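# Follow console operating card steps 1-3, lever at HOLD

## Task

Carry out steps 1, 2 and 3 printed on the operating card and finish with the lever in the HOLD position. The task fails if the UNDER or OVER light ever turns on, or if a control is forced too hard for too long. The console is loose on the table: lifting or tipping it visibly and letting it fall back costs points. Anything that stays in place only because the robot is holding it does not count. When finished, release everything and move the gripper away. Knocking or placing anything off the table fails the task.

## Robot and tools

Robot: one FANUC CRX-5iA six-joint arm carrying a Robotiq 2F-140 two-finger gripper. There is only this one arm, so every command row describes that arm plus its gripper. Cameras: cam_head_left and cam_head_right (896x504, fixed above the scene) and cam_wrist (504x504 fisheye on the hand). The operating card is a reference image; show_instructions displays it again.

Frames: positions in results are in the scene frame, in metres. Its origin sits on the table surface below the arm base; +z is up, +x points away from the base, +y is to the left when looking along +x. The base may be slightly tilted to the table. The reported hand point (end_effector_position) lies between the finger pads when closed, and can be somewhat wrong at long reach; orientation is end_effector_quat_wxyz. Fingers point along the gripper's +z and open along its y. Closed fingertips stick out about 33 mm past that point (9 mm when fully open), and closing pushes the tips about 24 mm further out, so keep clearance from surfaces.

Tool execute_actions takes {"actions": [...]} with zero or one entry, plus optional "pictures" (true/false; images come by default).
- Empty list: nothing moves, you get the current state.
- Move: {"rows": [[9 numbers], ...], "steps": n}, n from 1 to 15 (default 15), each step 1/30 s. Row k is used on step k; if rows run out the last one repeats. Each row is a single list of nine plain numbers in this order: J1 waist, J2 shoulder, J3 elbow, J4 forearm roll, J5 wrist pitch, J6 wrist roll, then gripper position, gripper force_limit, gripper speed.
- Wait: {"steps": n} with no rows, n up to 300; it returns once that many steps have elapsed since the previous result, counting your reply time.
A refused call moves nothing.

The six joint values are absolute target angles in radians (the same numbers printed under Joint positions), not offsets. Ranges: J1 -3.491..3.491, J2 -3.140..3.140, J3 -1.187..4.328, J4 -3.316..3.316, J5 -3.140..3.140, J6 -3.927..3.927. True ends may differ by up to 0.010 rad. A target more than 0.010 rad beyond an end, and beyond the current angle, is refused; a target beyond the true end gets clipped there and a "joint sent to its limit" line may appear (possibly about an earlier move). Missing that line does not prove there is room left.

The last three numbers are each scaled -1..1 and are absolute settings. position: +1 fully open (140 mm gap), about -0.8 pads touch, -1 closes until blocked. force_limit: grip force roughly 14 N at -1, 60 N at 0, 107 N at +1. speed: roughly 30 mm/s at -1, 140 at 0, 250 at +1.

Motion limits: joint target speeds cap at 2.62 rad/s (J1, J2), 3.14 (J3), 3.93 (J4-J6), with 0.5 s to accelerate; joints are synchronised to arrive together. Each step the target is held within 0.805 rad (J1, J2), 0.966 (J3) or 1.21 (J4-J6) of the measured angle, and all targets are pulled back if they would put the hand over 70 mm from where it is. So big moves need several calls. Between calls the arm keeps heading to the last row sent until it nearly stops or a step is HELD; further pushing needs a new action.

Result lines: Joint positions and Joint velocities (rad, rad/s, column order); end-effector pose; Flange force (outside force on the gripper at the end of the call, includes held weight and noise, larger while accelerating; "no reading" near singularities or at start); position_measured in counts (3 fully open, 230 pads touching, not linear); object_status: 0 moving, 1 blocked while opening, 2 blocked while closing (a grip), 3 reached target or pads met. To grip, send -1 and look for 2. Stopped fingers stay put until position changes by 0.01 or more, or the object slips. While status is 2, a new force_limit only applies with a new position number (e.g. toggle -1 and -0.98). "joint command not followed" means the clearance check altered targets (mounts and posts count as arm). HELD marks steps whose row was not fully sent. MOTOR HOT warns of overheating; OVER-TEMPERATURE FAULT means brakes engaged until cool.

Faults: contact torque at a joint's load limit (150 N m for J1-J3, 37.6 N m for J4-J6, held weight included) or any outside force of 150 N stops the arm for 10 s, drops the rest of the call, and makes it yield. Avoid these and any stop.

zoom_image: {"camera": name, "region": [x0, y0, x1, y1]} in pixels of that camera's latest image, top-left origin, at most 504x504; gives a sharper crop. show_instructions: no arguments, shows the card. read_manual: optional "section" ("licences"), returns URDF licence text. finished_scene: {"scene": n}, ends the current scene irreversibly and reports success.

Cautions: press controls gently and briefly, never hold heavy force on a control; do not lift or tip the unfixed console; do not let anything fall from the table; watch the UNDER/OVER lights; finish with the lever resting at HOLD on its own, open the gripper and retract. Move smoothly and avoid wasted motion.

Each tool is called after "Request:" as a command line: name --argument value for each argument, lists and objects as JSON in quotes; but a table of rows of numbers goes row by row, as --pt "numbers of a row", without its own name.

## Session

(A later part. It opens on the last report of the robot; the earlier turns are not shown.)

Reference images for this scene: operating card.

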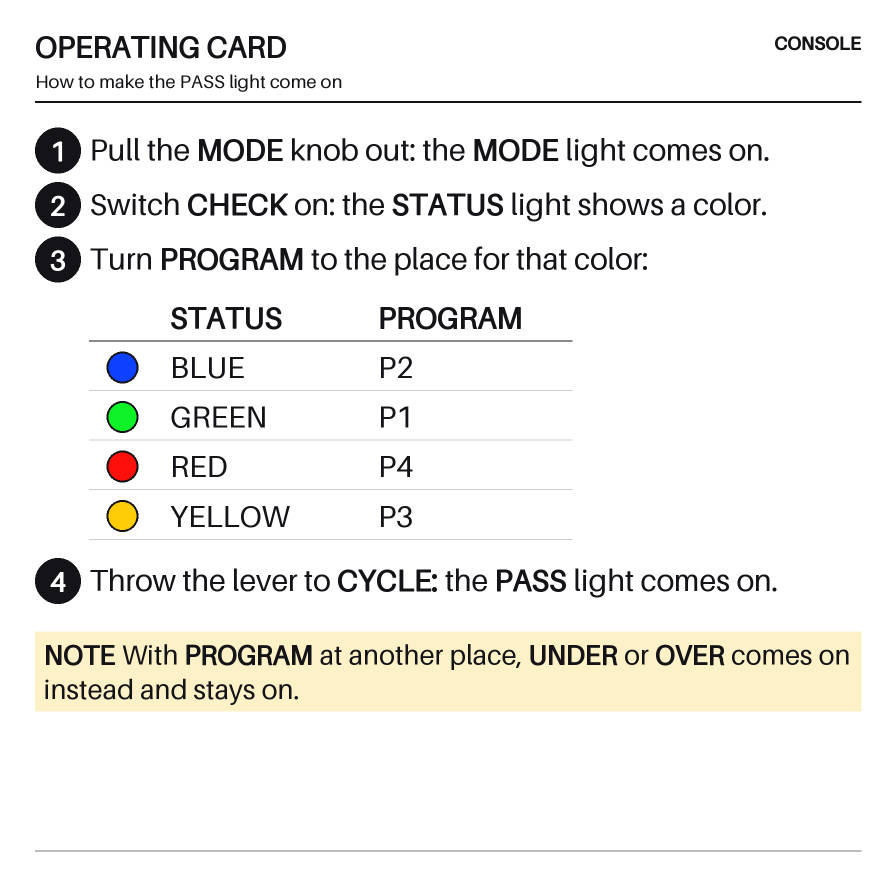

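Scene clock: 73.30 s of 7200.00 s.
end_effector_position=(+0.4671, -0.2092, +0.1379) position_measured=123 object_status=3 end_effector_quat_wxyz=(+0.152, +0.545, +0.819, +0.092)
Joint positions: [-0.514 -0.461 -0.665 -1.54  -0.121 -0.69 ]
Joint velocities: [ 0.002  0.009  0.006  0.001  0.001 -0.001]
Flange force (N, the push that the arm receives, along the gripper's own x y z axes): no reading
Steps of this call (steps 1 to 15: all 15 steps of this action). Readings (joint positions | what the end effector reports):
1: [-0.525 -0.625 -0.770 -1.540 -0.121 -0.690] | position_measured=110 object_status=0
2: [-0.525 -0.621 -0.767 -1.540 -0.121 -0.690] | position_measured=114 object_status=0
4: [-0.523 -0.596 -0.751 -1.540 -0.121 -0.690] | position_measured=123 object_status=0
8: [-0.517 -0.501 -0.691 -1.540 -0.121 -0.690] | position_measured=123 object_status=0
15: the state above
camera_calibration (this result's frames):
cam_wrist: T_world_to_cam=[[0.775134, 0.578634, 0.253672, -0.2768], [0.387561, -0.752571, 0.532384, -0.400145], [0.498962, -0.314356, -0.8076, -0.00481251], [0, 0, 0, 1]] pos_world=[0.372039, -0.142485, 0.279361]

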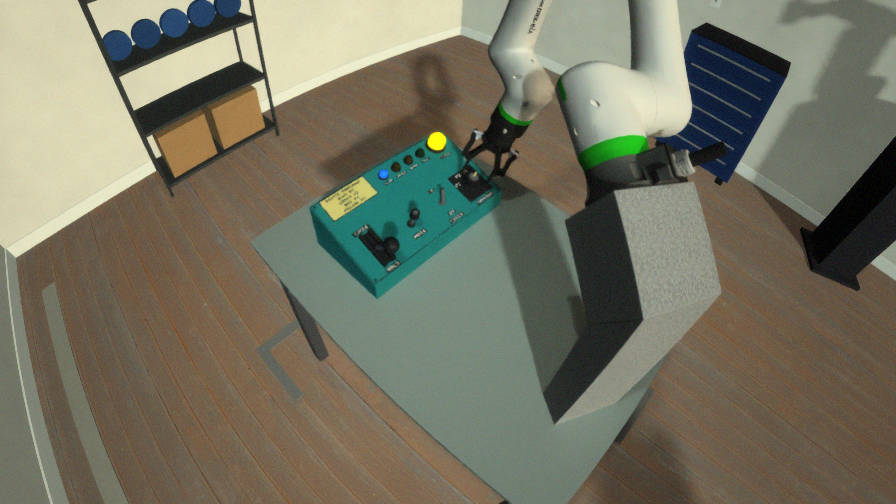

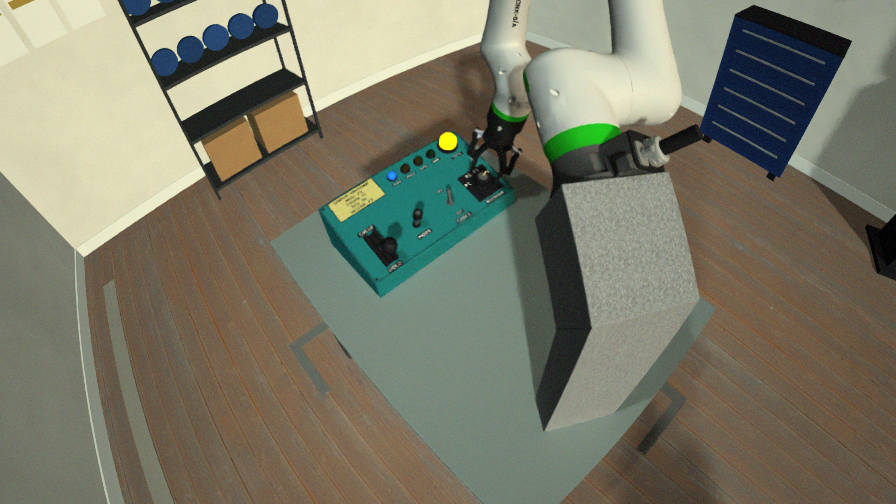

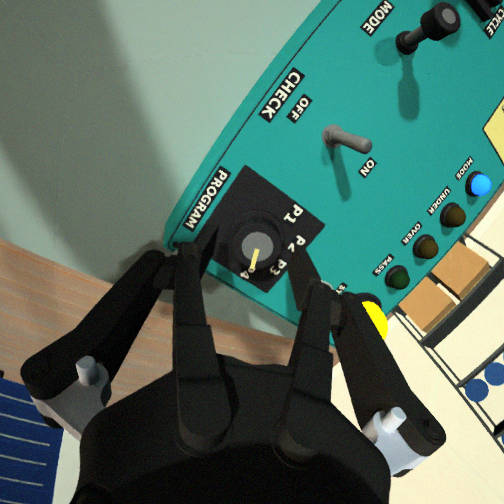

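Request:
execute_actions --actions '[{"rows":[[-0.506,-0.409,-0.634,-1.54,-0.121,-0.69,-0.05,-0.5,-0.5]]}]'

Request:
zoom_image --camera "cam_wrist" --region '[190,190,330,320]'

Scene clock: 78.93 s of 7200.00 s.
end_effector_position=(+0.4709, -0.2053, +0.1240) position_measured=135 object_status=3 end_effector_quat_wxyz=(+0.142, +0.545, +0.821, +0.095)
Joint positions: [-0.506 -0.409 -0.634 -1.54  -0.121 -0.69 ]
Joint velocities: [ 0.     0.002  0.002 -0.001  0.    -0.001]
Flange force (N, the push that the arm receives, along the gripper's own x y z axes): no reading
Steps of this call (steps 1 to 15: the robot went on to your last target; steps 16 to 90: nothing new was sent; then 2.13 s passed at rest; steps 91 to 105: all 15 steps of this action). Readings (joint positions | what the end effector reports):
91: [-0.514 -0.460 -0.665 -1.540 -0.121 -0.690] | position_measured=123 object_status=0
92: [-0.513 -0.456 -0.662 -1.540 -0.121 -0.690] | position_measured=125 object_status=0
94: [-0.510 -0.435 -0.650 -1.540 -0.121 -0.690] | position_measured=134 object_status=0
98: [-0.507 -0.412 -0.636 -1.540 -0.121 -0.690] | position_measured=135 object_status=0
105: the state above
camera_calibration (this result's frames):
cam_wrist: T_world_to_cam=[[0.775729, 0.578456, 0.252257, -0.278535], [0.398562, -0.759002, 0.514844, -0.39559], [0.489278, -0.298839, -0.81933, -0.00749386], [0, 0, 0, 1]] pos_world=[0.377402, -0.141373, 0.26779]

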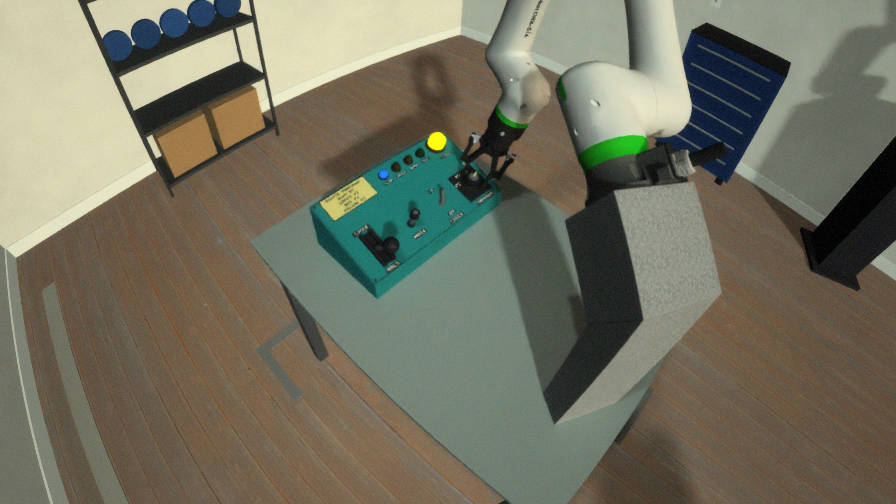

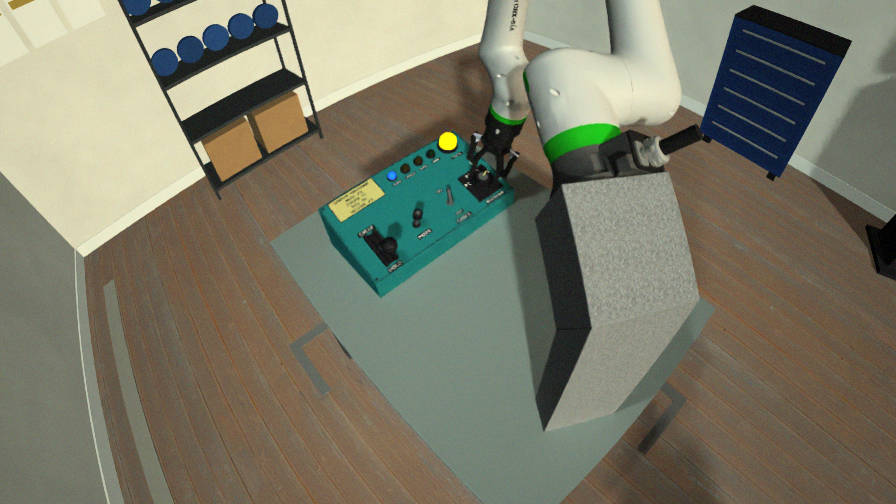

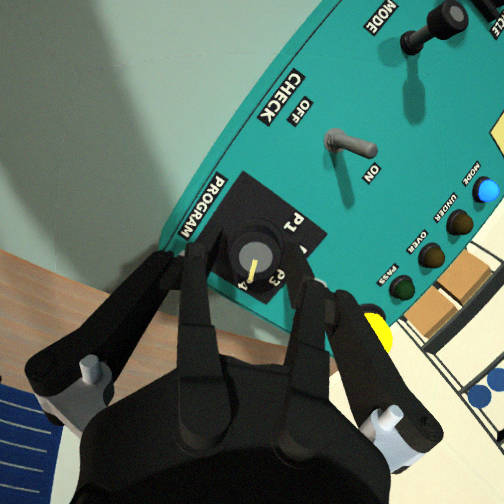

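Region (190, 190, 330, 320) of cam_wrist's 504x504 image, scaled by 3.600, with more detail than that image has; it fills the top 468 rows of this view, and the rest is white.

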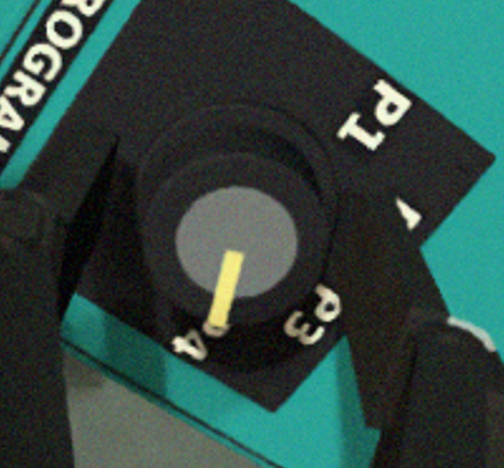

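Request:
execute_actions --actions '[{"rows":[[-0.504,-0.409,-0.6325,-1.54,-0.121,-0.69,-1,-0.5,-0.7]]}]' --pictures false

Request:
execute_actions --actions '[{"rows":[[-0.504,-0.409,-0.6325,-1.54,-0.121,0.095,-1,-0.5,-0.7]]}]' --pictures false

Request:
execute_actions --actions '[{"steps":10}]' --pictures false

Request:
execute_actions --actions '[{"rows":[[-0.504,-0.409,-0.6325,-1.54,-0.121,0.095,0.05,-0.5,0]],"steps":8}]' --pictures false

Request:
execute_actions --actions '[{"rows":[[-0.53,-0.88,-0.92,-1.54,-0.121,0.095,0.05,-0.5,0]]}]' --pictures false

Request:
execute_actions --actions '[{"steps":12}]'

Scene clock: 93.17 s of 7200.00 s.
end_effector_position=(+0.4725, -0.2048, +0.1242) position_measured=166 object_status=0 end_effector_quat_wxyz=(+0.142, +0.545, +0.821, +0.096)
Joint positions: [-0.504 -0.409 -0.632 -1.54  -0.121 -0.69 ]
Joint velocities: [-0.001  0.     0.    -0.001 -0.001  0.001]
Flange force (N, the push that the arm receives, along the gripper's own x y z axes): no reading
Steps of this call (steps 1 to 15: the robot went on to your last target; steps 16 to 90: nothing new was sent; then 10.73 s passed at rest; steps 91 to 105: all 15 steps of this action). Readings (joint positions | what the end effector reports):
91: [-0.506 -0.409 -0.634 -1.540 -0.121 -0.690] | position_measured=135 object_status=0
92: [-0.505 -0.409 -0.634 -1.540 -0.121 -0.690] | position_measured=137 object_status=0
94: [-0.505 -0.409 -0.633 -1.540 -0.121 -0.690] | position_measured=144 object_status=0
98: [-0.504 -0.409 -0.633 -1.540 -0.121 -0.690] | position_measured=158 object_status=0
105: the state above

Scene clock: 93.67 s of 7200.00 s.
end_effector_position=(+0.4724, -0.2049, +0.1242) position_measured=166 object_status=2 end_effector_quat_wxyz=(+0.166, +0.240, +0.955, +0.043)
Joint positions: [-0.504 -0.409 -0.632 -1.54  -0.121 -0.011]
Joint velocities: [ 0.    -0.001 -0.     0.001 -0.001  1.237]
Flange force (N, the push that the arm receives, along the gripper's own x y z axes): no reading
Steps of this call (steps 1 to 15: all 15 steps of this action). Readings (joint positions | what the end effector reports):
1: [-0.504 -0.409 -0.632 -1.540 -0.121 -0.689] | position_measured=166 object_status=2
2: [-0.504 -0.409 -0.632 -1.540 -0.121 -0.683] | position_measured=166 object_status=2
4: [-0.504 -0.409 -0.632 -1.540 -0.121 -0.645] | position_measured=166 object_status=2
8: [-0.504 -0.409 -0.632 -1.540 -0.121 -0.466] | position_measured=166 object_status=2
15: the state above

Scene clock: 94.00 s of 7200.00 s.
end_effector_position=(+0.4724, -0.2049, +0.1242) position_measured=166 object_status=2 end_effector_quat_wxyz=(+0.168, +0.189, +0.967, +0.034)
Joint positions: [-0.504 -0.409 -0.632 -1.54  -0.121  0.095]
Joint velocities: [-0.001  0.    -0.    -0.    -0.     0.   ]
Flange force (N, the push that the arm receives, along the gripper's own x y z axes): no reading
Steps of this call (steps 1 to 10: the robot went on to your last target). Readings (joint positions | what the end effector reports):
1: [-0.504 -0.409 -0.632 -1.540 -0.121 0.027] | position_measured=166 object_status=2
2: [-0.504 -0.409 -0.632 -1.540 -0.121 0.056] | position_measured=166 object_status=2
4: [-0.504 -0.409 -0.632 -1.540 -0.121 0.089] | position_measured=166 object_status=2
8: [-0.504 -0.409 -0.632 -1.540 -0.121 0.095] | position_measured=166 object_status=2
10: the state above

Scene clock: 94.27 s of 7200.00 s.
end_effector_position=(+0.4724, -0.2049, +0.1242) position_measured=123 object_status=0 end_effector_quat_wxyz=(+0.168, +0.189, +0.967, +0.034)
Joint positions: [-0.504 -0.409 -0.632 -1.54  -0.121  0.095]
Joint velocities: [-0.001  0.    -0.    -0.    -0.001  0.001]
Flange force (N, the push that the arm receives, along the gripper's own x y z axes): no reading
Steps of this call (steps 1 to 8: all 8 steps of this action). Readings (joint positions | what the end effector reports):
1: [-0.504 -0.409 -0.632 -1.540 -0.121 0.095] | position_measured=166 object_status=0
2: [-0.504 -0.409 -0.632 -1.540 -0.121 0.095] | position_measured=166 object_status=0
4: [-0.504 -0.409 -0.632 -1.540 -0.121 0.095] | position_measured=147 object_status=0
8: the state above

Scene clock: 94.77 s of 7200.00 s.
end_effector_position=(+0.4413, -0.2051, +0.2189) position_measured=123 object_status=3 end_effector_quat_wxyz=(+0.238, +0.187, +0.953, -0.002)
Joint positions: [-0.526 -0.814 -0.88  -1.54  -0.121  0.095]
Joint velocities: [-0.043 -0.735 -0.448  0.    -0.001 -0.002]
Flange force (N, the push that the arm receives, along the gripper's own x y z axes): no reading
Steps of this call (steps 1 to 15: all 15 steps of this action). Readings (joint positions | what the end effector reports):
1: [-0.504 -0.409 -0.632 -1.540 -0.121 0.095] | position_measured=123 object_status=0
2: [-0.504 -0.413 -0.635 -1.540 -0.121 0.095] | position_measured=123 object_status=0
4: [-0.505 -0.438 -0.650 -1.540 -0.121 0.095] | position_measured=123 object_status=0
8: [-0.512 -0.558 -0.724 -1.540 -0.121 0.095] | position_measured=123 object_status=3
15: the state above

Scene clock: 95.17 s of 7200.00 s.
end_effector_position=(+0.4342, -0.2033, +0.2302) position_measured=123 object_status=3 end_effector_quat_wxyz=(+0.249, +0.187, +0.950, -0.008)
Joint positions: [-0.53  -0.88  -0.92  -1.54  -0.121  0.095]
Joint velocities: [-0.001 -0.003 -0.002 -0.001 -0.     0.001]
Flange force (N, the push that the arm receives, along the gripper's own x y z axes): no reading
Steps of this call (steps 1 to 12: the robot went on to your last target). Readings (joint positions | what the end effector reports):
1: [-0.528 -0.837 -0.893 -1.540 -0.121 0.095] | position_measured=123 object_status=3
2: [-0.529 -0.854 -0.904 -1.540 -0.121 0.095] | position_measured=123 object_status=3
4: [-0.530 -0.875 -0.917 -1.540 -0.121 0.095] | position_measured=123 object_status=3
8: [-0.530 -0.879 -0.920 -1.540 -0.121 0.095] | position_measured=123 object_status=3
12: the state above
camera_calibration (this result's frames):
cam_wrist: T_world_to_cam=[[0.186241, 0.981318, -0.0482645, 0.129008], [0.645255, -0.08512, 0.759211, -0.460505], [0.740919, -0.172539, -0.649053, -0.024745], [0, 0, 0, 1]] pos_world=[0.291451, -0.170066, 0.339786]

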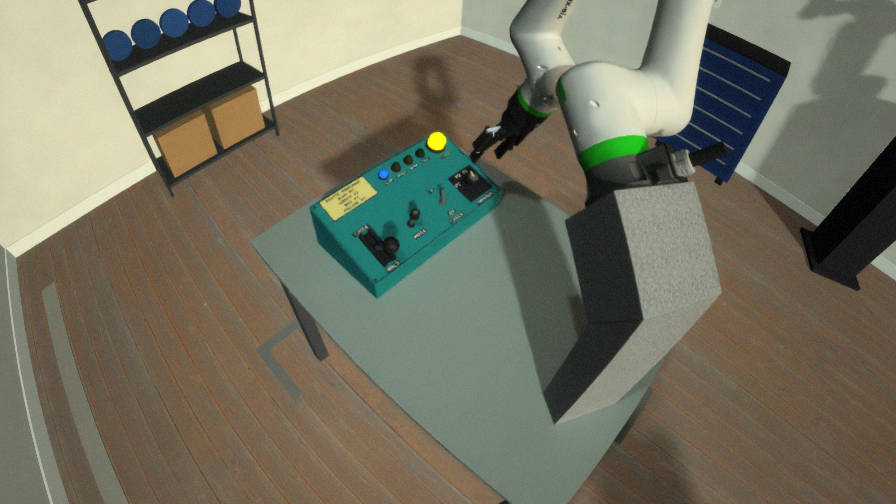

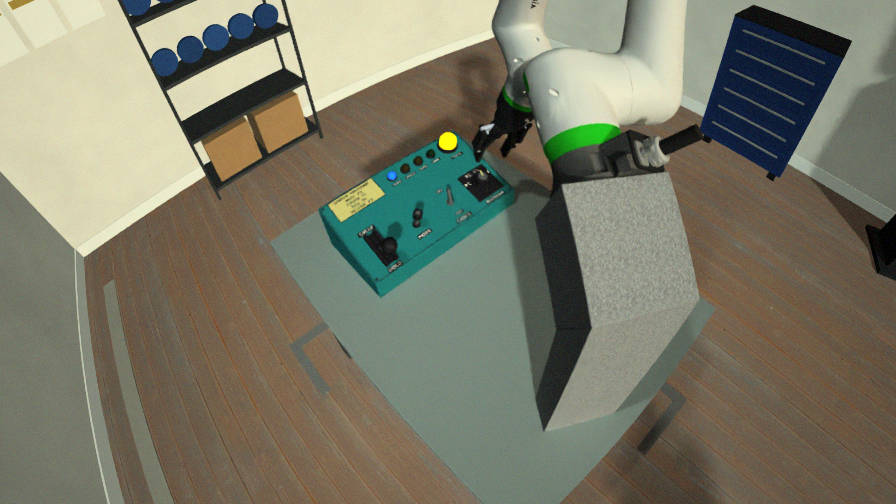

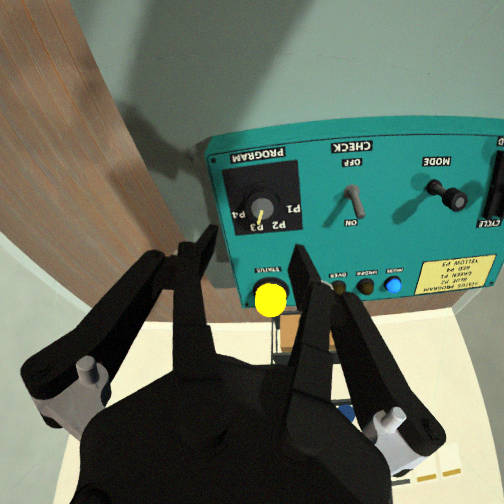

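Request:
finished_scene --scene 2

The scene is finished: the task was done.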